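# Move the part from the cabinet rack to the bench

## Task

Remove the part from the rack inside the cabinet and set it down lying on the bench, without displacing any of the rack's rods, then open the gripper so the part is no longer held.

## Robot and tools

ROBOT. Two six-joint arms, left_arm and right_arm, each ending in a two-finger parallel gripper with a wrist camera. Base poses in the scene frame: left_arm at (-0.047, +0.270, 0) m, quat_wxyz (+0.998, 0, 0, +0.066); right_arm at (-0.004, -0.374, 0) m, quat_wxyz (+0.995, 0, 0, +0.103).

FRAME. All reported hand poses share one scene frame. Its origin sits on the table surface midway between the arms, +z is up, +x reaches out across the table, and left_arm is on the +y side. The words left and right are arm names only and say nothing about image sides. Printed hand positions can be slightly wrong, more so when an arm is stretched far.

GRIPPER GEOMETRY. Fingers extend along the gripper's +z axis and close along its y axis. end_effector_position is the point between the finger pads, roughly 1 cm short of the fingertips. Fully open, the pads are 0.094 m apart.

execute_actions. Argument actions is a list holding zero or one entry; optional pictures (boolean) turns camera images on or off for that result (default: on).
- Empty list: no command, just returns the present state.
- Motion: {"rows": [...], "steps": n}. steps is 1 to 15 (default 15), each step 1/30 s. rows holds 1 to 15 rows; each row is used for one step and the final row repeats for the remaining steps.
- Wait: {"steps": n} with n up to 300 and no rows; it returns once n steps have elapsed since the previous result, and your reply time counts toward them.
A refused call moves nothing.

ROW LAYOUT. Every row has exactly 14 numbers covering both arms, even if one arm should stay put: left_arm waist, shoulder, elbow, wrist pitch, wrist yaw, wrist roll, opening, then the same seven for right_arm. The six joint values are absolute target angles in radians (same convention as the Joint positions line), not offsets. Stated ranges per arm: waist -2.618 to 3.054, shoulder 0.000 to 3.142, elbow 0.000 to 3.142, wrist pitch -1.571 to 1.571, wrist yaw -1.571 to 1.571, wrist roll -2.094 to 2.094. Real ends may differ by up to 0.036 rad. A call is refused if any target exceeds a stated end by more than 0.036 rad and is also farther out than that joint's last reported angle. Targets past a real end are clipped to it, and the result may then print "joint sent to its limit" (possibly referring to an earlier, still-running action); missing this line does not prove there is more room.

OPENING. The seventh number per arm is an absolute value from -1 (closed) to +1 (fully open). grip_measured reports finger opening on that same scale; each gripper reads off by up to about 1 mm of its own fixed amount. Between the extremes the fingers go to where grip_measured equals your command. To hold something keep commanding below grip_measured: about 0.03 below holds firmly, a smaller gap holds more gently. Pads push about 50 to 62 N each (less on some grippers, and less on parts under about 2 mm thick), with a brief harder spike at contact.

MOTION LIMITS. Each step, a joint's commanded target is kept within a fixed lead of its measured angle: 0.202 rad waist, 0.258 shoulder, 0.238 elbow, 0.573 wrist pitch, 0.522 wrist yaw and wrist roll. If the targets would place a gripper over 70 mm from where it is, all that arm's targets are pulled back proportionally. Far goals therefore need several calls. Between calls the arms keep heading for the last row sent until all of them nearly stop or a step is HELD; after that only a new action moves them further. Fingers in motion keep moving regardless.

RESULT LINES. State line: left_arm: ... | right_arm: ..., giving each gripper's position (m) and quat_wxyz. Joint positions and Joint velocities: one block per arm, six joints in order (rad, rad/s) then pad gap (m, m/s). Joint torques: total drive output per joint, same order without the gripper; noisy, offset, nonzero even unloaded. "joint command not followed" means a clearance check altered or blocked some joint targets; the rest of the row still ran. HELD marks steps where some or all of your row was not sent. MOTOR HOT appears from 75 °C; OVER-TEMPERATURE FAULT means an arm was stopped (at 90 °C for 10 s; at 100 °C the arm goes limp and drops).

CAMERAS. cam_head_left and cam_head_right are fixed pinhole+radial views; cam_left_wrist and cam_right_wrist are fisheye views riding on the hands. All are 504x504 and arrive in that order. Calibration (K, distortion, T_world_to_cam) is supplied and may be off by a few degrees and millimetres; results list cameras whose numbers change.

zoom_image: camera (one of the four names) and region [x0, y0, x1, y1] in pixels of that camera's newest image, origin top-left, at most 504 by 504. Gives an enlarged view; moves nothing.

read_manual: optional section, only "licences"; returns URDF licence text and moves nothing.

finished_scene: pass the current scene number.

AVOID. Knocking or placing anything off the table, shifting the rack rods, dropping or letting the part slip, slamming or shoving hard, and letting the arms collide or press on each other. Long loaded holds heat motors. Occasional brief tugs on a held part or pushes on loose items can occur, so grip securely.

Each tool is called after "Request:" by a JSON object that holds its "method" and its "body", one argument or row to a line.

## Session

Request:
{"method": "execute_actions", "body": {
  "actions": []
}}

Scene clock: 0.00 s of 4320.00 s.
left_arm: end_effector_position=(+0.2203, -0.0471, +0.2561) grip_measured=+1.000 end_effector_quat_wxyz=(+0.218, +0.252, +0.938, -0.097) | right_arm: end_effector_position=(+0.5267, -0.5472, +0.1080) grip_measured=+1.000 end_effector_quat_wxyz=(+0.143, -0.257, +0.752, -0.591)
Joint positions: left_arm=[-1.053  1.763  1.925 -1.264 -0.11  -0.37   0.094] | right_arm=[-0.274  2.186  1.307  0.45   0.891 -1.32   0.094]
Joint velocities: left_arm=[-0.012 -0.012  0.012  0.007 -0.051 -0.007  0.   ] | right_arm=[ 0.002 -0.012 -0.017  0.007 -0.051  0.037  0.   ]
Joint torques (N m, as the arm reports them, + toward a larger angle): no reading

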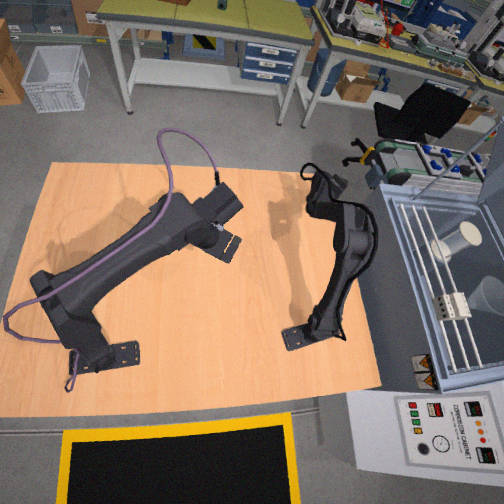

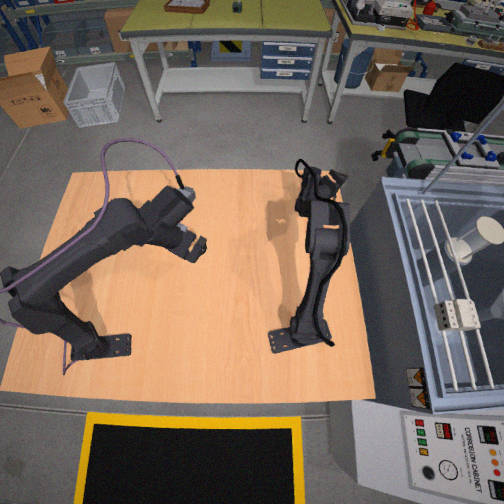

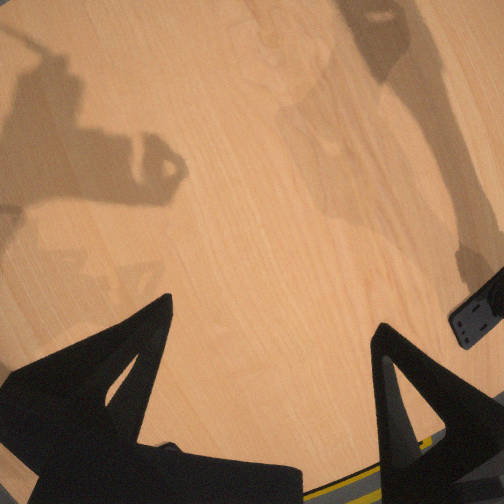

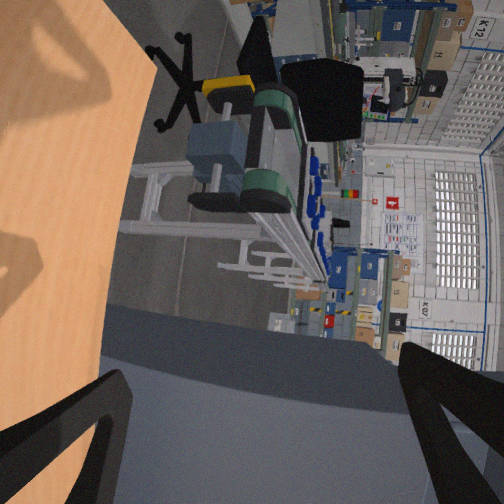

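Request:
{"method": "zoom_image", "body": {
  "camera": "cam_head_right",
  "region": [344, 160, 504, 420]
}}

Request:
{"method": "zoom_image", "body": {
  "camera": "cam_head_left",
  "region": [344, 160, 504, 420]
}}

Region (344, 160, 504, 420) of cam_head_right's 504x504 image, scaled by 1.938, with more detail than that image has; it fills the left 310 columns of this view, and the rest is white.

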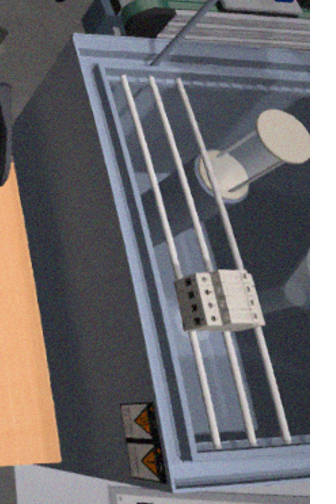

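Region (344, 160, 504, 420) of cam_head_left's 504x504 image, scaled by 1.938, with more detail than that image has; it fills the left 310 columns of this view, and the rest is white.

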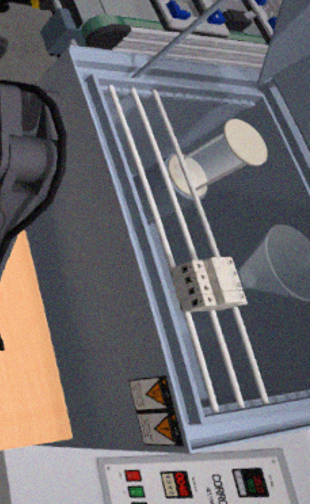

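Request:
{"method": "execute_actions", "body": {
  "actions": [
    {"rows": [[-1.053,1.763,1.925,-1.264,-0.11,-0.37,1, -0.274,1.63,2.03,-1.36,0,0,1]], "steps": 15}
  ],
  "pictures": false
}}

Request:
{"method": "execute_actions", "body": {
  "actions": [
    {"steps": 30}
  ],
  "pictures": false
}}

Scene clock: 17.30 s of 4320.00 s.
left_arm: end_effector_position=(+0.2203, -0.0471, +0.2561) grip_measured=+1.000 end_effector_quat_wxyz=(+0.218, +0.252, +0.938, -0.097) | right_arm: end_effector_position=(+0.5348, -0.4511, +0.3342) grip_measured=+1.000 end_effector_quat_wxyz=(+0.475, -0.160, +0.822, -0.270)
Joint positions: left_arm=[-1.053  1.763  1.925 -1.264 -0.11  -0.37   0.094] | right_arm=[-0.276  1.781  1.775 -0.421  0.233 -0.604  0.094]
Joint velocities: left_arm=[ 0.007 -0.007 -0.002  0.051 -0.007 -0.037  0.   ] | right_arm=[ 0.002 -0.759  1.209 -1.707 -0.813  1.502  0.   ]
Joint torques (N m, as the arm reports them, + toward a larger angle): left_arm=[-0.02 -7.88  7.17  0.77 -0.06 -0.02] | right_arm=[  0.07 -12.31   7.97   1.79   0.03   0.12]
Steps of this call (steps 1 to 90: nothing new was sent; then 13.80 s passed at rest; steps 91 to 105: all 15 steps of this action). Readings (joint positions):
91: left_arm=[-1.053 1.763 1.925 -1.264 -0.110 -0.370] | right_arm=[-0.275 2.175 1.322 0.393 0.849 -1.277]
92: left_arm=[-1.053 1.763 1.925 -1.264 -0.110 -0.370] | right_arm=[-0.276 2.162 1.344 0.313 0.793 -1.227]
94: left_arm=[-1.053 1.763 1.925 -1.264 -0.110 -0.370] | right_arm=[-0.276 2.119 1.401 0.173 0.682 -1.126]
98: left_arm=[-1.053 1.763 1.925 -1.264 -0.110 -0.370] | right_arm=[-0.276 2.000 1.531 -0.063 0.472 -0.933]
105: the state above

Scene clock: 18.30 s of 4320.00 s.
left_arm: end_effector_position=(+0.2203, -0.0471, +0.2561) grip_measured=+1.000 end_effector_quat_wxyz=(+0.218, +0.252, +0.938, -0.097) | right_arm: end_effector_position=(+0.3780, -0.4002, +0.3312) grip_measured=+1.000 end_effector_quat_wxyz=(+0.306, +0.029, +0.951, -0.015)
Joint positions: left_arm=[-1.053  1.763  1.925 -1.264 -0.11  -0.37   0.094] | right_arm=[-0.276  1.629  2.03  -1.349  0.006 -0.011  0.094]
Joint velocities: left_arm=[ 0.002 -0.007 -0.002  0.007  0.022 -0.022  0.   ] | right_arm=[-0.007 -0.002  0.002 -0.022  0.022 -0.007  0.   ]
Joint torques (N m, as the arm reports them, + toward a larger angle): left_arm=[-0.01 -7.89  7.22  0.78 -0.07 -0.01] | right_arm=[ 0.17 -6.66  5.04  1.24 -0.08  0.09]
Steps of this call (steps 1 to 30: the robot went on to your last target). Readings (joint positions):
1: left_arm=[-1.053 1.763 1.925 -1.264 -0.110 -0.370] | right_arm=[-0.276 1.757 1.821 -0.485 0.205 -0.544]
2: left_arm=[-1.053 1.763 1.925 -1.264 -0.110 -0.370] | right_arm=[-0.276 1.734 1.870 -0.554 0.178 -0.476]
4: left_arm=[-1.053 1.763 1.925 -1.264 -0.110 -0.370] | right_arm=[-0.276 1.686 1.956 -0.707 0.126 -0.338]
8: left_arm=[-1.053 1.763 1.925 -1.264 -0.110 -0.370] | right_arm=[-0.276 1.604 2.027 -1.006 0.062 -0.161]
30: the state above

Request:
{"method": "execute_actions", "body": {
  "actions": [
    {"rows": [[-1.053,1.763,1.925,-1.264,-0.11,-0.37,1, -1.777,1.63,2.03,-1.36,0,0,1]], "steps": 15}
  ],
  "pictures": false
}}

Request:
{"method": "execute_actions", "body": {
  "actions": [
    {"steps": 45}
  ]
}}

Scene clock: 20.80 s of 4320.00 s.
left_arm: end_effector_position=(+0.2203, -0.0471, +0.2561) grip_measured=+1.000 end_effector_quat_wxyz=(+0.218, +0.252, +0.938, -0.097) | right_arm: end_effector_position=(+0.1716, -0.7158, +0.3279) grip_measured=+1.000 end_effector_quat_wxyz=(+0.258, +0.495, +0.815, -0.158)
Joint positions: left_arm=[-1.053  1.763  1.925 -1.264 -0.11  -0.37   0.094] | right_arm=[-1.309  1.638  2.03  -1.349 -0.004 -0.008  0.094]
Joint velocities: left_arm=[-0.002  0.002  0.002  0.007  0.007 -0.022  0.   ] | right_arm=[-2.107 -0.002 -0.012  0.007  0.051  0.051  0.   ]
Joint torques (N m, as the arm reports them, + toward a larger angle): left_arm=[-0.01 -7.89  7.2   0.78 -0.06 -0.02] | right_arm=[ 0.17 -7.49  5.14  1.22 -0.01  0.07]
Steps of this call (steps 1 to 15: the robot went on to your last target; steps 16 to 60: nothing new was sent; steps 61 to 75: all 15 steps of this action). Readings (joint positions):
61: left_arm=[-1.053 1.763 1.925 -1.264 -0.110 -0.370] | right_arm=[-0.299 1.629 2.030 -1.350 -0.010 -0.009]
62: left_arm=[-1.053 1.763 1.925 -1.264 -0.110 -0.370] | right_arm=[-0.345 1.629 2.030 -1.350 -0.021 -0.009]
64: left_arm=[-1.053 1.763 1.925 -1.264 -0.110 -0.370] | right_arm=[-0.481 1.630 2.030 -1.350 -0.020 -0.009]
68: left_arm=[-1.053 1.763 1.925 -1.264 -0.110 -0.370] | right_arm=[-0.781 1.634 2.030 -1.349 -0.011 -0.009]
75: the state above

Scene clock: 22.30 s of 4320.00 s.
left_arm: end_effector_position=(+0.2203, -0.0471, +0.2561) grip_measured=+1.000 end_effector_quat_wxyz=(+0.218, +0.252, +0.938, -0.097) | right_arm: end_effector_position=(-0.0060, -0.7579, +0.3278) grip_measured=+1.000 end_effector_quat_wxyz=(+0.210, +0.675, +0.673, -0.216)
Joint positions: left_arm=[-1.053  1.763  1.925 -1.264 -0.11  -0.37   0.094] | right_arm=[-1.784  1.638  2.03  -1.35   0.006 -0.004  0.094]
Joint velocities: left_arm=[ 0.012 -0.002 -0.017 -0.037  0.037  0.066  0.   ] | right_arm=[ 0.002 -0.002  0.007 -0.022  0.066 -0.037  0.   ]
Joint torques (N m, as the arm reports them, + toward a larger angle): left_arm=[-0.02 -7.87  7.18  0.77 -0.06 -0.02] | right_arm=[ 0.5  -7.47  5.05  1.23 -0.07  0.06]
Steps of this call (steps 1 to 30: the robot went on to your last target; steps 31 to 45: nothing new was sent). Readings (joint positions):
1: left_arm=[-1.053 1.763 1.925 -1.264 -0.110 -0.370] | right_arm=[-1.385 1.638 2.030 -1.349 -0.003 -0.008]
2: left_arm=[-1.053 1.763 1.925 -1.264 -0.110 -0.370] | right_arm=[-1.460 1.638 2.030 -1.349 -0.003 -0.008]
4: left_arm=[-1.053 1.763 1.925 -1.264 -0.110 -0.370] | right_arm=[-1.612 1.638 2.030 -1.349 -0.002 -0.008]
8: left_arm=[-1.053 1.763 1.925 -1.264 -0.110 -0.370] | right_arm=[-1.800 1.638 2.030 -1.349 0.021 -0.004]
45: the state above
All arms were judged still, so your last target was given up. Only a new action makes them travel on or press farther. Fingers that are still opening or closing keep moving.
camera_calibration (this result's frames):
cam_right_wrist: T_world_to_cam=[[-0.989881, 0.107314, -0.0928345, 0.10605], [0.12504, 0.968981, -0.213169, 0.847319], [0.0670788, -0.22262, -0.972595, 0.233866], [0, 0, 0, 1]] pos_world=[-0.0166592, -0.780353, 0.417924]

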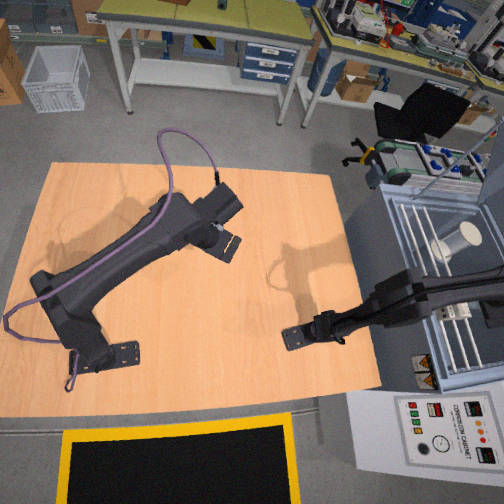

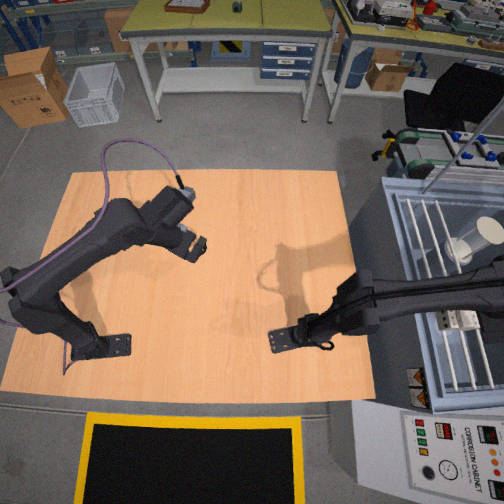

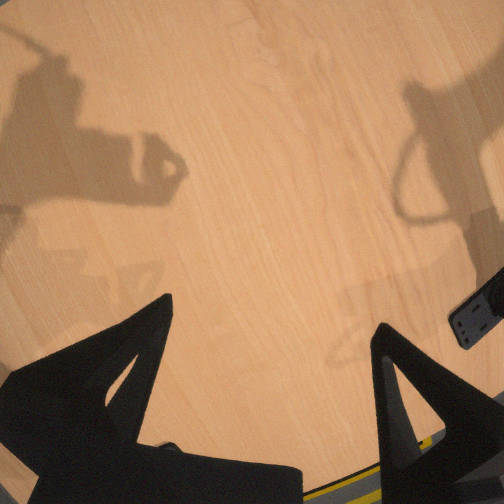

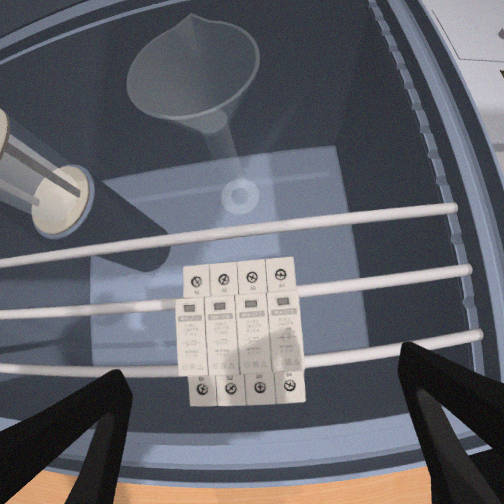

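Request:
{"method": "execute_actions", "body": {
  "actions": [
    {"rows": [[-1.053,1.763,1.925,-1.264,-0.11,-0.37,1, -1.750,1.710,1.989,-1.326,0,0,1]], "steps": 15}
  ],
  "pictures": false
}}

Request:
{"method": "execute_actions", "body": {
  "actions": [
    {"steps": 20}
  ]
}}

Scene clock: 33.93 s of 4320.00 s.
left_arm: end_effector_position=(+0.2203, -0.0471, +0.2561) grip_measured=+1.000 end_effector_quat_wxyz=(+0.218, +0.252, +0.938, -0.097) | right_arm: end_effector_position=(+0.0054, -0.7717, +0.2854) grip_measured=+1.000 end_effector_quat_wxyz=(+0.175, +0.677, +0.694, -0.175)
Joint positions: left_arm=[-1.053  1.763  1.925 -1.264 -0.11  -0.37   0.094] | right_arm=[-1.757  1.72   1.992 -1.343  0.003 -0.004  0.094]
Joint velocities: left_arm=[ 0.002 -0.017  0.012  0.037  0.007  0.007  0.   ] | right_arm=[-0.012 -0.007  0.007  0.022 -0.022  0.037  0.   ]
Joint torques (N m, as the arm reports them, + toward a larger angle): left_arm=[-0.02 -7.9   7.18  0.78 -0.06 -0.02] | right_arm=[ 0.45 -8.69  5.11  1.32 -0.06  0.05]
Steps of this call (steps 1 to 90: nothing new was sent; then 8.13 s passed at rest; steps 91 to 105: all 15 steps of this action). Readings (joint positions):
91: left_arm=[-1.053 1.763 1.925 -1.264 -0.110 -0.370] | right_arm=[-1.782 1.642 2.028 -1.349 0.007 -0.004]
92: left_arm=[-1.053 1.763 1.925 -1.264 -0.110 -0.370] | right_arm=[-1.776 1.648 2.025 -1.347 0.007 -0.004]
94: left_arm=[-1.053 1.763 1.925 -1.264 -0.110 -0.370] | right_arm=[-1.764 1.668 2.017 -1.344 0.005 -0.004]
98: left_arm=[-1.053 1.763 1.925 -1.264 -0.110 -0.370] | right_arm=[-1.757 1.711 1.997 -1.343 0.003 -0.004]
105: the state above

Scene clock: 34.60 s of 4320.00 s.
left_arm: end_effector_position=(+0.2203, -0.0471, +0.2561) grip_measured=+1.000 end_effector_quat_wxyz=(+0.218, +0.252, +0.938, -0.097) | right_arm: end_effector_position=(+0.0054, -0.7717, +0.2854) grip_measured=+1.000 end_effector_quat_wxyz=(+0.175, +0.677, +0.694, -0.175)
Joint positions: left_arm=[-1.053  1.763  1.925 -1.264 -0.11  -0.37   0.094] | right_arm=[-1.757  1.72   1.992 -1.343  0.003 -0.004  0.094]
Joint velocities: left_arm=[-0.007  0.012  0.012 -0.022 -0.081 -0.037  0.   ] | right_arm=[-0.012  0.002  0.002  0.022 -0.007 -0.022  0.   ]
Joint torques (N m, as the arm reports them, + toward a larger angle): left_arm=[-0.01 -7.88  7.2   0.78 -0.06 -0.02] | right_arm=[ 0.45 -8.71  5.06  1.31 -0.05  0.04]
Steps of this call (steps 1 to 15: the robot went on to your last target; steps 16 to 20: nothing new was sent). Readings (joint positions):
1: left_arm=[-1.053 1.763 1.925 -1.264 -0.110 -0.370] | right_arm=[-1.757 1.720 1.992 -1.343 0.003 -0.004]
2: left_arm=[-1.053 1.763 1.925 -1.264 -0.110 -0.370] | right_arm=[-1.757 1.720 1.992 -1.343 0.003 -0.004]
4: left_arm=[-1.053 1.763 1.925 -1.264 -0.110 -0.370] | right_arm=[-1.757 1.720 1.992 -1.343 0.003 -0.004]
8: left_arm=[-1.053 1.763 1.925 -1.264 -0.110 -0.370] | right_arm=[-1.757 1.720 1.992 -1.343 0.003 -0.004]
20: the state above
All arms were judged still, so your last target was given up. Only a new action makes them travel on or press farther. Fingers that are still opening or closing keep moving.
camera_calibration (this result's frames):
cam_right_wrist: T_world_to_cam=[[-0.992631, 0.0884387, -0.0828415, 0.0974761], [0.0967457, 0.990037, -0.102305, 0.834986], [0.0729684, -0.109566, -0.991298, 0.281316], [0, 0, 0, 1]] pos_world=[-0.00455065, -0.804465, 0.372366]

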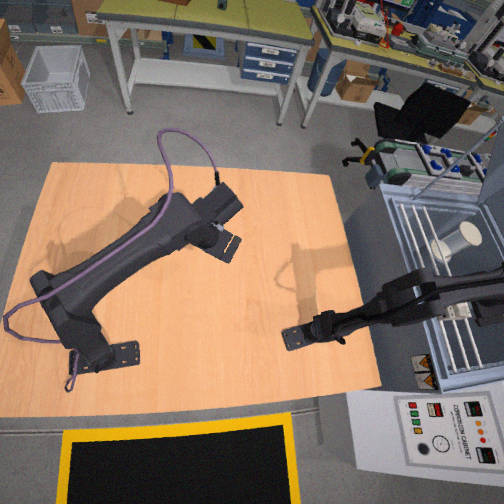

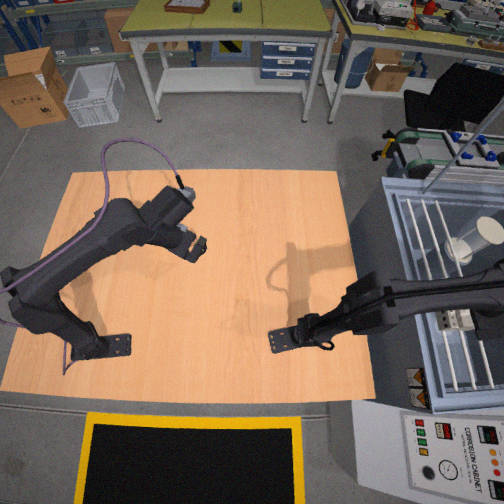

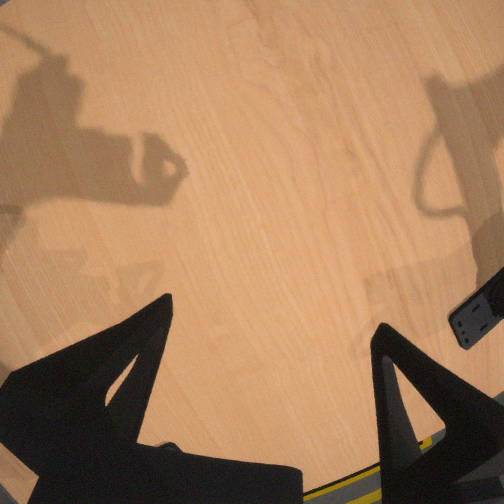

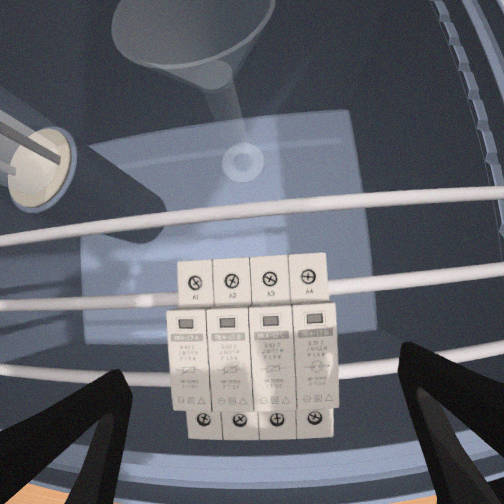

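Request:
{"method": "execute_actions", "body": {
  "actions": [
    {"rows": [[-1.053,1.763,1.925,-1.264,-0.11,-0.37,1, -1.745,1.70,1.95,-1.30,0,0.02,1],[-1.053,1.763,1.925,-1.264,-0.11,-0.37,1, -1.745,1.69,1.91,-1.27,0,0.03,1],[-1.053,1.763,1.925,-1.264,-0.11,-0.37,1, -1.745,1.68,1.87,-1.236,0,0.04,1],[-1.053,1.763,1.925,-1.264,-0.11,-0.37,1, -1.745,1.67,1.83,-1.205,0,0.05,1],[-1.053,1.763,1.925,-1.264,-0.11,-0.37,1, -1.745,1.66,1.79,-1.175,0,0.05,1],[-1.053,1.763,1.925,-1.264,-0.11,-0.37,1, -1.745,1.65,1.75,-1.145,0,0.05,1],[-1.053,1.763,1.925,-1.264,-0.11,-0.37,1, -1.745,1.64,1.71,-1.115,0,0.05,1],[-1.053,1.763,1.925,-1.264,-0.11,-0.37,1, -1.745,1.63,1.67,-1.085,0,0.05,1],[-1.053,1.763,1.925,-1.264,-0.11,-0.37,1, -1.745,1.62,1.63,-1.055,0,0.05,1],[-1.053,1.763,1.925,-1.264,-0.11,-0.37,1, -1.745,1.61,1.595,-1.025,0,0.05,1],[-1.053,1.763,1.925,-1.264,-0.11,-0.37,1, -1.745,1.60,1.56,-0.995,0,0.05,1],[-1.053,1.763,1.925,-1.264,-0.11,-0.37,1, -1.745,1.59,1.527,-0.965,0,0.05,1]], "steps": 15}
  ],
  "pictures": false
}}

Request:
{"method": "execute_actions", "body": {
  "actions": [
    {"steps": 20}
  ]
}}

Scene clock: 42.13 s of 4320.00 s.
left_arm: end_effector_position=(+0.2203, -0.0471, +0.2561) grip_measured=+1.000 end_effector_quat_wxyz=(+0.218, +0.252, +0.938, -0.097) | right_arm: end_effector_position=(+0.0052, -0.7614, +0.1890) grip_measured=+1.000 end_effector_quat_wxyz=(+0.149, +0.698, +0.686, -0.143)
Joint positions: left_arm=[-1.053  1.763  1.925 -1.264 -0.11  -0.37   0.094] | right_arm=[-1.756  1.638  1.534 -1.052  0.004  0.038  0.094]
Joint velocities: left_arm=[-0.002 -0.002  0.007 -0.066 -0.007 -0.022  0.   ] | right_arm=[ 0.012 -0.017 -0.115  0.359  0.022 -0.066  0.   ]
Joint torques (N m, as the arm reports them, + toward a larger angle): left_arm=[-0.02 -7.87  7.2   0.78 -0.07 -0.02] | right_arm=[  0.71 -11.44   5.9    1.34  -0.06   0.08]
Steps of this call (steps 1 to 90: nothing new was sent; then 4.03 s passed at rest; steps 91 to 105: all 15 steps of this action). Readings (joint positions):
91: left_arm=[-1.053 1.763 1.925 -1.264 -0.110 -0.370] | right_arm=[-1.757 1.719 1.987 -1.338 0.003 -0.001]
92: left_arm=[-1.053 1.763 1.925 -1.264 -0.110 -0.370] | right_arm=[-1.757 1.714 1.971 -1.324 0.003 0.002]
94: left_arm=[-1.053 1.763 1.925 -1.264 -0.110 -0.370] | right_arm=[-1.757 1.699 1.911 -1.286 0.003 0.014]
98: left_arm=[-1.053 1.763 1.925 -1.264 -0.110 -0.370] | right_arm=[-1.757 1.670 1.749 -1.199 0.003 0.030]
105: the state above

Scene clock: 42.80 s of 4320.00 s.
left_arm: end_effector_position=(+0.2203, -0.0471, +0.2561) grip_measured=+1.000 end_effector_quat_wxyz=(+0.218, +0.252, +0.938, -0.097) | right_arm: end_effector_position=(+0.0059, -0.7743, +0.2032) grip_measured=+1.000 end_effector_quat_wxyz=(+0.179, +0.692, +0.679, -0.171)
Joint positions: left_arm=[-1.053  1.763  1.925 -1.264 -0.11  -0.37   0.094] | right_arm=[-1.755  1.617  1.532 -0.985  0.004  0.041  0.094]
Joint velocities: left_arm=[-0.002 -0.002 -0.012  0.037 -0.037  0.051  0.   ] | right_arm=[-0.007 -0.002 -0.002 -0.066 -0.037 -0.022  0.   ]
Joint torques (N m, as the arm reports them, + toward a larger angle): left_arm=[-0.03 -7.87  7.21  0.78 -0.07 -0.02] | right_arm=[ 0.7  -9.86  5.59  1.35 -0.06  0.09]
Steps of this call (steps 1 to 20: the robot went on to your last target). Readings (joint positions):
1: left_arm=[-1.053 1.763 1.925 -1.264 -0.110 -0.370] | right_arm=[-1.756 1.637 1.532 -1.041 0.004 0.039]
2: left_arm=[-1.053 1.763 1.925 -1.264 -0.110 -0.370] | right_arm=[-1.755 1.635 1.532 -1.031 0.004 0.039]
4: left_arm=[-1.053 1.763 1.925 -1.264 -0.110 -0.370] | right_arm=[-1.755 1.628 1.532 -1.013 0.004 0.040]
8: left_arm=[-1.053 1.763 1.925 -1.264 -0.110 -0.370] | right_arm=[-1.755 1.618 1.532 -0.994 0.004 0.041]
20: the state above
camera_calibration (this result's frames):
cam_right_wrist: T_world_to_cam=[[-0.986562, 0.126413, -0.103511, 0.124987], [0.136736, 0.98559, -0.0995737, 0.824825], [0.0894322, -0.112389, -0.989631, 0.196901], [0, 0, 0, 1]] pos_world=[-0.00708507, -0.80661, 0.289928]

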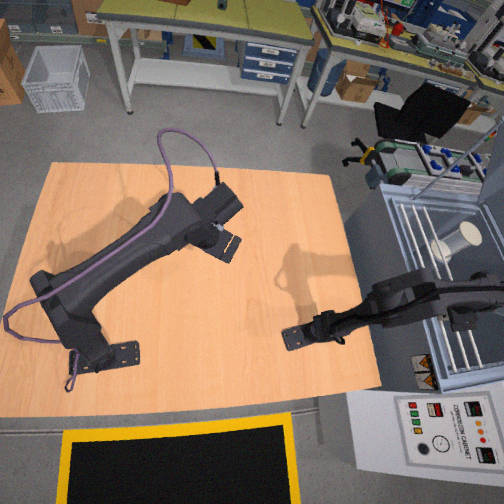

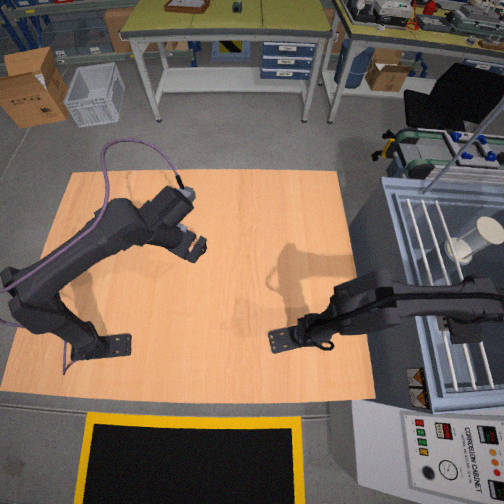

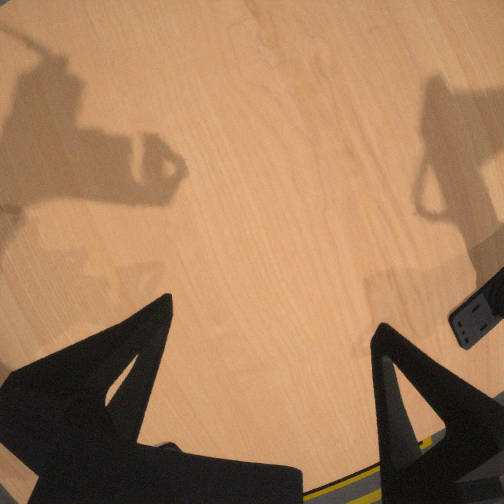

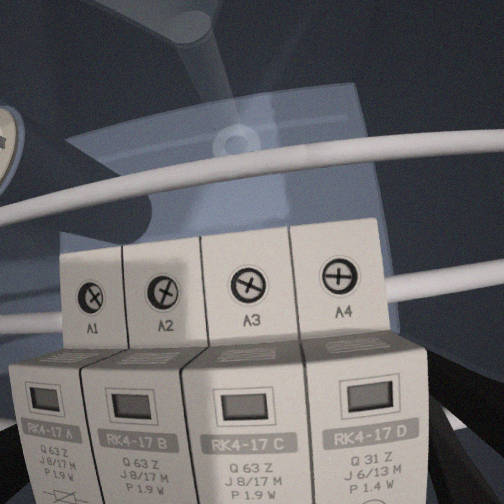

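Request:
{"method": "execute_actions", "body": {
  "actions": [
    {"rows": [[-1.053,1.763,1.925,-1.264,-0.11,-0.37,1, -1.745,1.59,1.527,-0.965,0,0.05,0.45]], "steps": 15}
  ],
  "pictures": false
}}

Scene clock: 44.50 s of 4320.00 s.
left_arm: end_effector_position=(+0.2203, -0.0471, +0.2561) grip_measured=+1.000 end_effector_quat_wxyz=(+0.218, +0.252, +0.938, -0.097) | right_arm: end_effector_position=(+0.0075, -0.7743, +0.2032) grip_measured=+0.527 end_effector_quat_wxyz=(+0.181, +0.691, +0.679, -0.169)
Joint positions: left_arm=[-1.053  1.763  1.925 -1.264 -0.11  -0.37   0.094] | right_arm=[-1.753  1.617  1.532 -0.985  0.     0.042  0.072]
Joint velocities: left_arm=[-0.002 -0.022 -0.012  0.11  -0.051 -0.007  0.   ] | right_arm=[-0.007  0.017 -0.017  0.037  0.037 -0.081  0.001]
Joint torques (N m, as the arm reports them, + toward a larger angle): left_arm=[-0.01 -7.86  7.19  0.78 -0.06 -0.02] | right_arm=[ 0.5  -9.8   5.62  1.35 -0.03  0.09]
Steps of this call (steps 1 to 15: the robot went on to your last target; steps 16 to 36: nothing new was sent; steps 37 to 51: all 15 steps of this action). Readings (joint positions):
37: left_arm=[-1.053 1.763 1.925 -1.264 -0.110 -0.370] | right_arm=[-1.755 1.617 1.532 -0.985 0.004 0.041]
38: left_arm=[-1.053 1.763 1.925 -1.264 -0.110 -0.370] | right_arm=[-1.754 1.617 1.532 -0.985 -0.003 0.042]
40: left_arm=[-1.053 1.763 1.925 -1.264 -0.110 -0.370] | right_arm=[-1.753 1.617 1.532 -0.985 0.000 0.042]
44: left_arm=[-1.053 1.763 1.925 -1.264 -0.110 -0.370] | right_arm=[-1.753 1.617 1.532 -0.985 0.000 0.042]
51: the state above

Request:
{"method": "execute_actions", "body": {
  "actions": [
    {"rows": [[-1.053,1.763,1.925,-1.264,-0.11,-0.37,1,-1.745,1.595,1.548,-0.981,0,0.05,0.46],[-1.053,1.763,1.925,-1.264,-0.11,-0.37,1,-1.745,1.600,1.568,-0.997,0,0.05,0.46],[-1.053,1.763,1.925,-1.264,-0.11,-0.37,1,-1.745,1.605,1.589,-1.013,0,0.05,0.46],[-1.053,1.763,1.925,-1.264,-0.11,-0.37,1,-1.745,1.609,1.610,-1.029,0,0.05,0.46],[-1.053,1.763,1.925,-1.264,-0.11,-0.37,1,-1.745,1.614,1.630,-1.045,0,0.05,0.46],[-1.053,1.763,1.925,-1.264,-0.11,-0.37,1,-1.745,1.619,1.651,-1.061,0,0.05,0.46],[-1.053,1.763,1.925,-1.264,-0.11,-0.37,1,-1.745,1.624,1.672,-1.077,0,0.05,0.46],[-1.053,1.763,1.925,-1.264,-0.11,-0.37,1,-1.745,1.629,1.692,-1.094,0,0.05,0.46],[-1.053,1.763,1.925,-1.264,-0.11,-0.37,1,-1.745,1.634,1.713,-1.110,0,0.05,0.46],[-1.053,1.763,1.925,-1.264,-0.11,-0.37,1,-1.745,1.638,1.734,-1.126,0,0.05,0.46],[-1.053,1.763,1.925,-1.264,-0.11,-0.37,1,-1.745,1.643,1.754,-1.142,0,0.05,0.46],[-1.053,1.763,1.925,-1.264,-0.11,-0.37,1,-1.745,1.648,1.775,-1.158,0,0.05,0.46],[-1.053,1.763,1.925,-1.264,-0.11,-0.37,1,-1.745,1.653,1.796,-1.174,0,0.05,0.46],[-1.053,1.763,1.925,-1.264,-0.11,-0.37,1,-1.745,1.658,1.816,-1.190,0,0.05,0.46],[-1.053,1.763,1.925,-1.264,-0.11,-0.37,1,-1.745,1.663,1.837,-1.206,0,0.05,0.46]], "steps": 15}
  ],
  "pictures": false
}}

Request:
{"method": "execute_actions", "body": {
  "actions": [
    {"rows": [[-1.053,1.763,1.925,-1.264,-0.11,-0.37,1,-1.745,1.667,1.858,-1.222,0,0.05,0.46],[-1.053,1.763,1.925,-1.264,-0.11,-0.37,1,-1.745,1.672,1.878,-1.238,0,0.05,0.46],[-1.053,1.763,1.925,-1.264,-0.11,-0.37,1,-1.745,1.677,1.899,-1.254,0,0.05,0.46],[-1.053,1.763,1.925,-1.264,-0.11,-0.37,1,-1.745,1.682,1.920,-1.270,0,0.05,0.46],[-1.053,1.763,1.925,-1.264,-0.11,-0.37,1,-1.745,1.687,1.940,-1.286,0,0.05,0.46],[-1.053,1.763,1.925,-1.264,-0.11,-0.37,1,-1.745,1.692,1.961,-1.302,0,0.05,0.46],[-1.053,1.763,1.925,-1.264,-0.11,-0.37,1,-1.745,1.696,1.982,-1.319,0,0.05,0.46],[-1.053,1.763,1.925,-1.264,-0.11,-0.37,1,-1.745,1.701,2.002,-1.335,0,0.05,0.46],[-1.053,1.763,1.925,-1.264,-0.11,-0.37,1,-1.745,1.706,2.023,-1.351,0,0.05,0.46],[-1.053,1.763,1.925,-1.264,-0.11,-0.37,1,-1.745,1.711,2.044,-1.367,0,0.05,0.46],[-1.053,1.763,1.925,-1.264,-0.11,-0.37,1,-1.745,1.716,2.064,-1.383,0,0.05,0.46],[-1.053,1.763,1.925,-1.264,-0.11,-0.37,1,-1.745,1.721,2.085,-1.399,0,0.05,0.46],[-1.053,1.763,1.925,-1.264,-0.11,-0.37,1,-1.745,1.725,2.106,-1.415,0,0.05,0.46],[-1.053,1.763,1.925,-1.264,-0.11,-0.37,1,-1.745,1.730,2.126,-1.431,0,0.05,0.46],[-1.053,1.763,1.925,-1.264,-0.11,-0.37,1,-1.745,1.735,2.147,-1.447,0,0.05,0.46]], "steps": 15}
  ],
  "pictures": false
}}

Request:
{"method": "execute_actions", "body": {
  "actions": [
    {"steps": 15}
  ]
}}

Scene clock: 55.33 s of 4320.00 s.
left_arm: end_effector_position=(+0.2203, -0.0471, +0.2561) grip_measured=+1.000 end_effector_quat_wxyz=(+0.218, +0.252, +0.938, -0.097) | right_arm: end_effector_position=(+0.0075, -0.7712, +0.2414) grip_measured=+0.527 end_effector_quat_wxyz=(+0.171, +0.693, +0.682, -0.160)
Joint positions: left_arm=[-1.053  1.763  1.925 -1.264 -0.11  -0.37   0.094] | right_arm=[-1.753  1.667  1.755 -1.184  0.     0.042  0.072]
Joint velocities: left_arm=[ 0.002 -0.007 -0.007 -0.066 -0.022 -0.007  0.   ] | right_arm=[-0.002  0.105  0.608 -0.359  0.037 -0.051 -0.   ]
Joint torques (N m, as the arm reports them, + toward a larger angle): left_arm=[-0.02 -7.87  7.18  0.77 -0.07 -0.02] | right_arm=[ 0.53 -8.7   8.91  1.51 -0.02  0.08]
Steps of this call (steps 1 to 15: the robot went on to your last target; steps 16 to 90: nothing new was sent; then 7.33 s passed at rest; steps 91 to 105: all 15 steps of this action). Readings (joint positions):
91: left_arm=[-1.053 1.763 1.925 -1.264 -0.110 -0.370] | right_arm=[-1.753 1.617 1.532 -0.985 0.000 0.042]
92: left_arm=[-1.053 1.763 1.925 -1.264 -0.110 -0.370] | right_arm=[-1.753 1.617 1.532 -0.985 0.000 0.042]
94: left_arm=[-1.053 1.763 1.925 -1.264 -0.110 -0.370] | right_arm=[-1.753 1.619 1.543 -1.001 0.000 0.042]
98: left_arm=[-1.053 1.763 1.925 -1.264 -0.110 -0.370] | right_arm=[-1.753 1.637 1.604 -1.080 0.000 0.042]
105: the state above

Scene clock: 55.83 s of 4320.00 s.
left_arm: end_effector_position=(+0.2203, -0.0471, +0.2561) grip_measured=+1.000 end_effector_quat_wxyz=(+0.218, +0.252, +0.938, -0.097) | right_arm: end_effector_position=(+0.0073, -0.7641, +0.2935) grip_measured=+0.527 end_effector_quat_wxyz=(+0.172, +0.693, +0.682, -0.161)
Joint positions: left_arm=[-1.053  1.763  1.925 -1.264 -0.11  -0.37   0.094] | right_arm=[-1.753  1.739  2.066 -1.423  0.     0.042  0.072]
Joint velocities: left_arm=[ 0.012 -0.002 -0.007 -0.007  0.007 -0.007  0.   ] | right_arm=[ 0.002  0.149  0.574 -0.462  0.007  0.051  0.001]
Joint torques (N m, as the arm reports them, + toward a larger angle): left_arm=[ 0.   -7.88  7.19  0.77 -0.07 -0.02] | right_arm=[ 0.54 -8.89  8.38  1.56 -0.02  0.07]
Steps of this call (steps 1 to 15: all 15 steps of this action). Readings (joint positions):
1: left_arm=[-1.053 1.763 1.925 -1.264 -0.110 -0.370] | right_arm=[-1.753 1.671 1.776 -1.199 0.000 0.042]
2: left_arm=[-1.053 1.763 1.925 -1.264 -0.110 -0.370] | right_arm=[-1.753 1.675 1.797 -1.214 0.000 0.042]
4: left_arm=[-1.053 1.763 1.925 -1.264 -0.110 -0.370] | right_arm=[-1.753 1.683 1.839 -1.245 0.000 0.042]
8: left_arm=[-1.053 1.763 1.925 -1.264 -0.110 -0.370] | right_arm=[-1.753 1.702 1.922 -1.309 0.000 0.042]
15: the state above

Scene clock: 56.33 s of 4320.00 s.
left_arm: end_effector_position=(+0.2203, -0.0471, +0.2561) grip_measured=+1.000 end_effector_quat_wxyz=(+0.218, +0.252, +0.938, -0.097) | right_arm: end_effector_position=(+0.0070, -0.7535, +0.2974) grip_measured=+0.527 end_effector_quat_wxyz=(+0.161, +0.695, +0.684, -0.151)
Joint positions: left_arm=[-1.053  1.763  1.925 -1.264 -0.11  -0.37   0.094] | right_arm=[-1.753  1.742  2.104 -1.487  0.     0.042  0.072]
Joint velocities: left_arm=[ 0.007 -0.012 -0.012 -0.007 -0.022 -0.022  0.   ] | right_arm=[ 0.002  0.012 -0.012 -0.051 -0.007  0.037 -0.001]
Joint torques (N m, as the arm reports them, + toward a larger angle): left_arm=[-0.01 -7.85  7.18  0.78 -0.07 -0.02] | right_arm=[ 0.52 -8.3   7.96  1.46 -0.01  0.09]
Steps of this call (steps 1 to 15: the robot went on to your last target). Readings (joint positions):
1: left_arm=[-1.053 1.763 1.925 -1.264 -0.110 -0.370] | right_arm=[-1.753 1.742 2.082 -1.435 0.000 0.042]
2: left_arm=[-1.053 1.763 1.925 -1.264 -0.110 -0.370] | right_arm=[-1.753 1.742 2.092 -1.442 0.000 0.042]
4: left_arm=[-1.053 1.763 1.925 -1.264 -0.110 -0.370] | right_arm=[-1.753 1.742 2.103 -1.456 0.000 0.042]
8: left_arm=[-1.053 1.763 1.925 -1.264 -0.110 -0.370] | right_arm=[-1.753 1.742 2.104 -1.476 0.000 0.042]
15: the state above
camera_calibration (this result's frames):
cam_right_wrist: T_world_to_cam=[[-0.986744, 0.128641, -0.0989326, 0.13349], [0.133605, 0.99, -0.0452757, 0.800779], [0.092119, -0.0578934, -0.994064, 0.33478], [0, 0, 0, 1]] pos_world=[-0.00610694, -0.790562, 0.382255]

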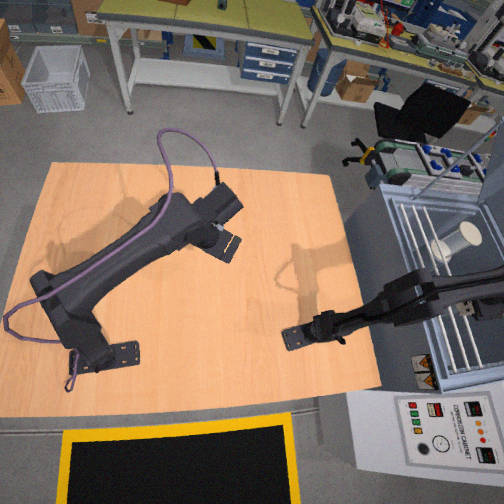

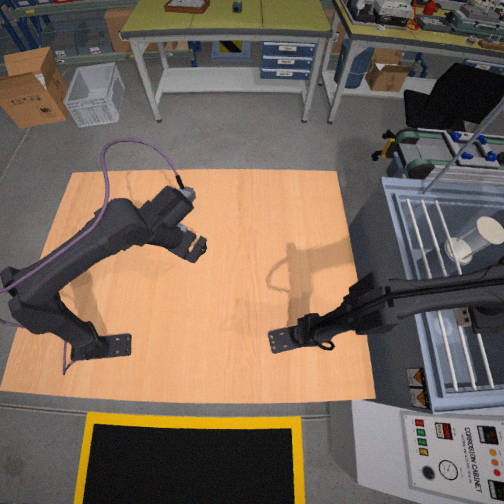

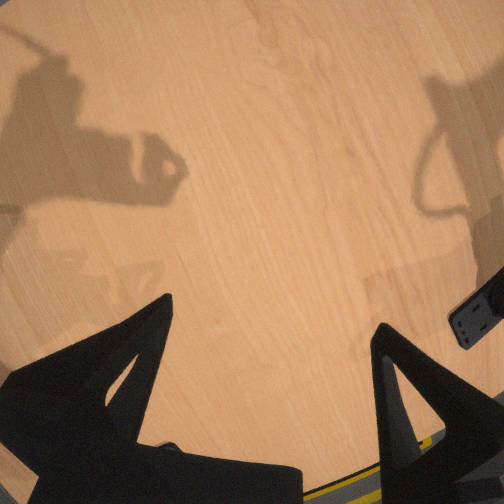

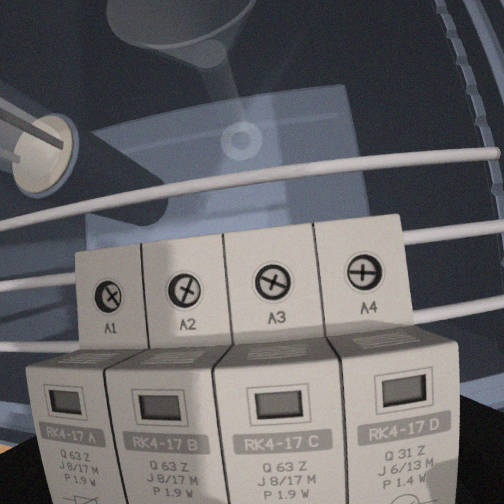

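Request:
{"method": "execute_actions", "body": {
  "actions": [
    {"rows": [[-1.053,1.763,1.925,-1.264,-0.11,-0.37,1,-1.73,1.735,2.147,-1.42,0,0.05,0.46],[-1.053,1.763,1.925,-1.264,-0.11,-0.37,1,-1.70,1.735,2.147,-1.40,0,0.05,0.46],[-1.053,1.763,1.925,-1.264,-0.11,-0.37,1,-1.66,1.735,2.147,-1.39,0,0.05,0.46],[-1.053,1.763,1.925,-1.264,-0.11,-0.37,1,-1.61,1.735,2.147,-1.39,0,0.05,0.46],[-1.053,1.763,1.925,-1.264,-0.11,-0.37,1,-1.56,1.735,2.147,-1.39,0,0.05,0.46],[-1.053,1.763,1.925,-1.264,-0.11,-0.37,1,-1.51,1.735,2.147,-1.39,0,0.05,0.46],[-1.053,1.763,1.925,-1.264,-0.11,-0.37,1,-1.46,1.735,2.147,-1.39,0,0.05,0.46],[-1.053,1.763,1.925,-1.264,-0.11,-0.37,1,-1.41,1.735,2.147,-1.39,0,0.05,0.46],[-1.053,1.763,1.925,-1.264,-0.11,-0.37,1,-1.36,1.735,2.147,-1.39,0,0.05,0.46],[-1.053,1.763,1.925,-1.264,-0.11,-0.37,1,-1.31,1.735,2.147,-1.39,0,0.05,0.46],[-1.053,1.763,1.925,-1.264,-0.11,-0.37,1,-1.26,1.735,2.147,-1.39,0,0.05,0.46],[-1.053,1.763,1.925,-1.264,-0.11,-0.37,1,-1.21,1.735,2.147,-1.39,0,0.05,0.46],[-1.053,1.763,1.925,-1.264,-0.11,-0.37,1,-1.16,1.735,2.147,-1.39,0,0.05,0.46],[-1.053,1.763,1.925,-1.264,-0.11,-0.37,1,-1.11,1.735,2.147,-1.39,0,0.05,0.46],[-1.053,1.763,1.925,-1.264,-0.11,-0.37,1,-1.06,1.735,2.147,-1.39,0,0.05,0.46]], "steps": 15}
  ],
  "pictures": false
}}

Request:
{"method": "execute_actions", "body": {
  "actions": [
    {"rows": [[-1.053,1.763,1.925,-1.264,-0.11,-0.37,1,-1.01,1.735,2.147,-1.39,0,0.05,0.46],[-1.053,1.763,1.925,-1.264,-0.11,-0.37,1,-0.96,1.735,2.147,-1.39,0,0.05,0.46],[-1.053,1.763,1.925,-1.264,-0.11,-0.37,1,-0.91,1.735,2.147,-1.39,0,0.05,0.46],[-1.053,1.763,1.925,-1.264,-0.11,-0.37,1,-0.86,1.735,2.147,-1.39,0,0.05,0.46],[-1.053,1.763,1.925,-1.264,-0.11,-0.37,1,-0.81,1.735,2.147,-1.39,0,0.05,0.46],[-1.053,1.763,1.925,-1.264,-0.11,-0.37,1,-0.76,1.735,2.147,-1.39,0,0.05,0.46],[-1.053,1.763,1.925,-1.264,-0.11,-0.37,1,-0.71,1.735,2.147,-1.39,0,0.05,0.46],[-1.053,1.763,1.925,-1.264,-0.11,-0.37,1,-0.66,1.735,2.147,-1.39,0,0.05,0.46],[-1.053,1.763,1.925,-1.264,-0.11,-0.37,1,-0.61,1.735,2.147,-1.39,0,0.05,0.46],[-1.053,1.763,1.925,-1.264,-0.11,-0.37,1,-0.56,1.735,2.147,-1.39,0,0.05,0.46],[-1.053,1.763,1.925,-1.264,-0.11,-0.37,1,-0.51,1.735,2.147,-1.39,0,0.05,0.46],[-1.053,1.763,1.925,-1.264,-0.11,-0.37,1,-0.46,1.735,2.147,-1.39,0,0.05,0.46],[-1.053,1.763,1.925,-1.264,-0.11,-0.37,1,-0.42,1.735,2.147,-1.39,0,0.05,0.46],[-1.053,1.763,1.925,-1.264,-0.11,-0.37,1,-0.38,1.735,2.147,-1.39,0,0.05,0.46],[-1.053,1.763,1.925,-1.264,-0.11,-0.37,1,-0.35,1.735,2.147,-1.39,0,0.05,0.46]], "steps": 15}
  ],
  "pictures": false
}}

Scene clock: 70.00 s of 4320.00 s.
left_arm: end_effector_position=(+0.2203, -0.0471, +0.2561) grip_measured=+1.000 end_effector_quat_wxyz=(+0.218, +0.252, +0.938, -0.097) | right_arm: end_effector_position=(+0.2345, -0.6937, +0.2886) grip_measured=+0.527 end_effector_quat_wxyz=(+0.205, +0.457, +0.860, -0.100)
Joint positions: left_arm=[-1.053  1.763  1.925 -1.264 -0.11  -0.37   0.094] | right_arm=[-1.139  1.782  2.104 -1.434  0.004  0.045  0.072]
Joint velocities: left_arm=[-0.012 -0.002 -0.007 -0.007  0.022 -0.051  0.   ] | right_arm=[ 1.404  0.002 -0.007  0.022 -0.022 -0.066 -0.   ]
Joint torques (N m, as the arm reports them, + toward a larger angle): left_arm=[-0.02 -7.88  7.18  0.78 -0.07 -0.02] | right_arm=[ -0.41 -11.96   8.16   1.51  -0.02   0.06]
Steps of this call (steps 1 to 15: the robot went on to your last target; steps 16 to 120: nothing new was sent; then 9.17 s passed at rest; steps 121 to 135: all 15 steps of this action). Readings (joint positions):
121: left_arm=[-1.053 1.763 1.925 -1.264 -0.110 -0.370] | right_arm=[-1.751 1.782 2.104 -1.510 0.001 0.042]
122: left_arm=[-1.053 1.763 1.925 -1.264 -0.110 -0.370] | right_arm=[-1.746 1.782 2.104 -1.506 0.004 0.042]
124: left_arm=[-1.053 1.763 1.925 -1.264 -0.110 -0.370] | right_arm=[-1.711 1.782 2.104 -1.490 0.018 0.044]
128: left_arm=[-1.053 1.763 1.925 -1.264 -0.110 -0.370] | right_arm=[-1.530 1.782 2.104 -1.458 0.030 0.045]
135: the state above

Scene clock: 70.50 s of 4320.00 s.
left_arm: end_effector_position=(+0.2203, -0.0471, +0.2561) grip_measured=+1.000 end_effector_quat_wxyz=(+0.218, +0.252, +0.938, -0.097) | right_arm: end_effector_position=(+0.3876, -0.4511, +0.2886) grip_measured=+0.527 end_effector_quat_wxyz=(+0.227, +0.118, +0.966, -0.016)
Joint positions: left_arm=[-1.053  1.763  1.925 -1.264 -0.11  -0.37   0.094] | right_arm=[-0.406  1.782  2.104 -1.434 -0.004  0.045  0.072]
Joint velocities: left_arm=[-0.012 -0.007  0.037 -0.081 -0.022  0.022  0.   ] | right_arm=[ 1.189  0.007 -0.017  0.037 -0.139 -0.11   0.   ]
Joint torques (N m, as the arm reports them, + toward a larger angle): left_arm=[ 0.   -7.88  7.18  0.78 -0.06 -0.02] | right_arm=[ -1.04 -12.     8.14   1.49   0.13   0.06]
Steps of this call (steps 1 to 15: all 15 steps of this action). Readings (joint positions):
1: left_arm=[-1.053 1.763 1.925 -1.264 -0.110 -0.370] | right_arm=[-1.089 1.782 2.104 -1.434 0.003 0.045]
2: left_arm=[-1.053 1.763 1.925 -1.264 -0.110 -0.370] | right_arm=[-1.041 1.782 2.104 -1.434 0.002 0.045]
4: left_arm=[-1.053 1.763 1.925 -1.264 -0.110 -0.370] | right_arm=[-0.945 1.782 2.104 -1.434 0.001 0.045]
8: left_arm=[-1.053 1.763 1.925 -1.264 -0.110 -0.370] | right_arm=[-0.749 1.782 2.104 -1.434 0.002 0.045]
15: the state above


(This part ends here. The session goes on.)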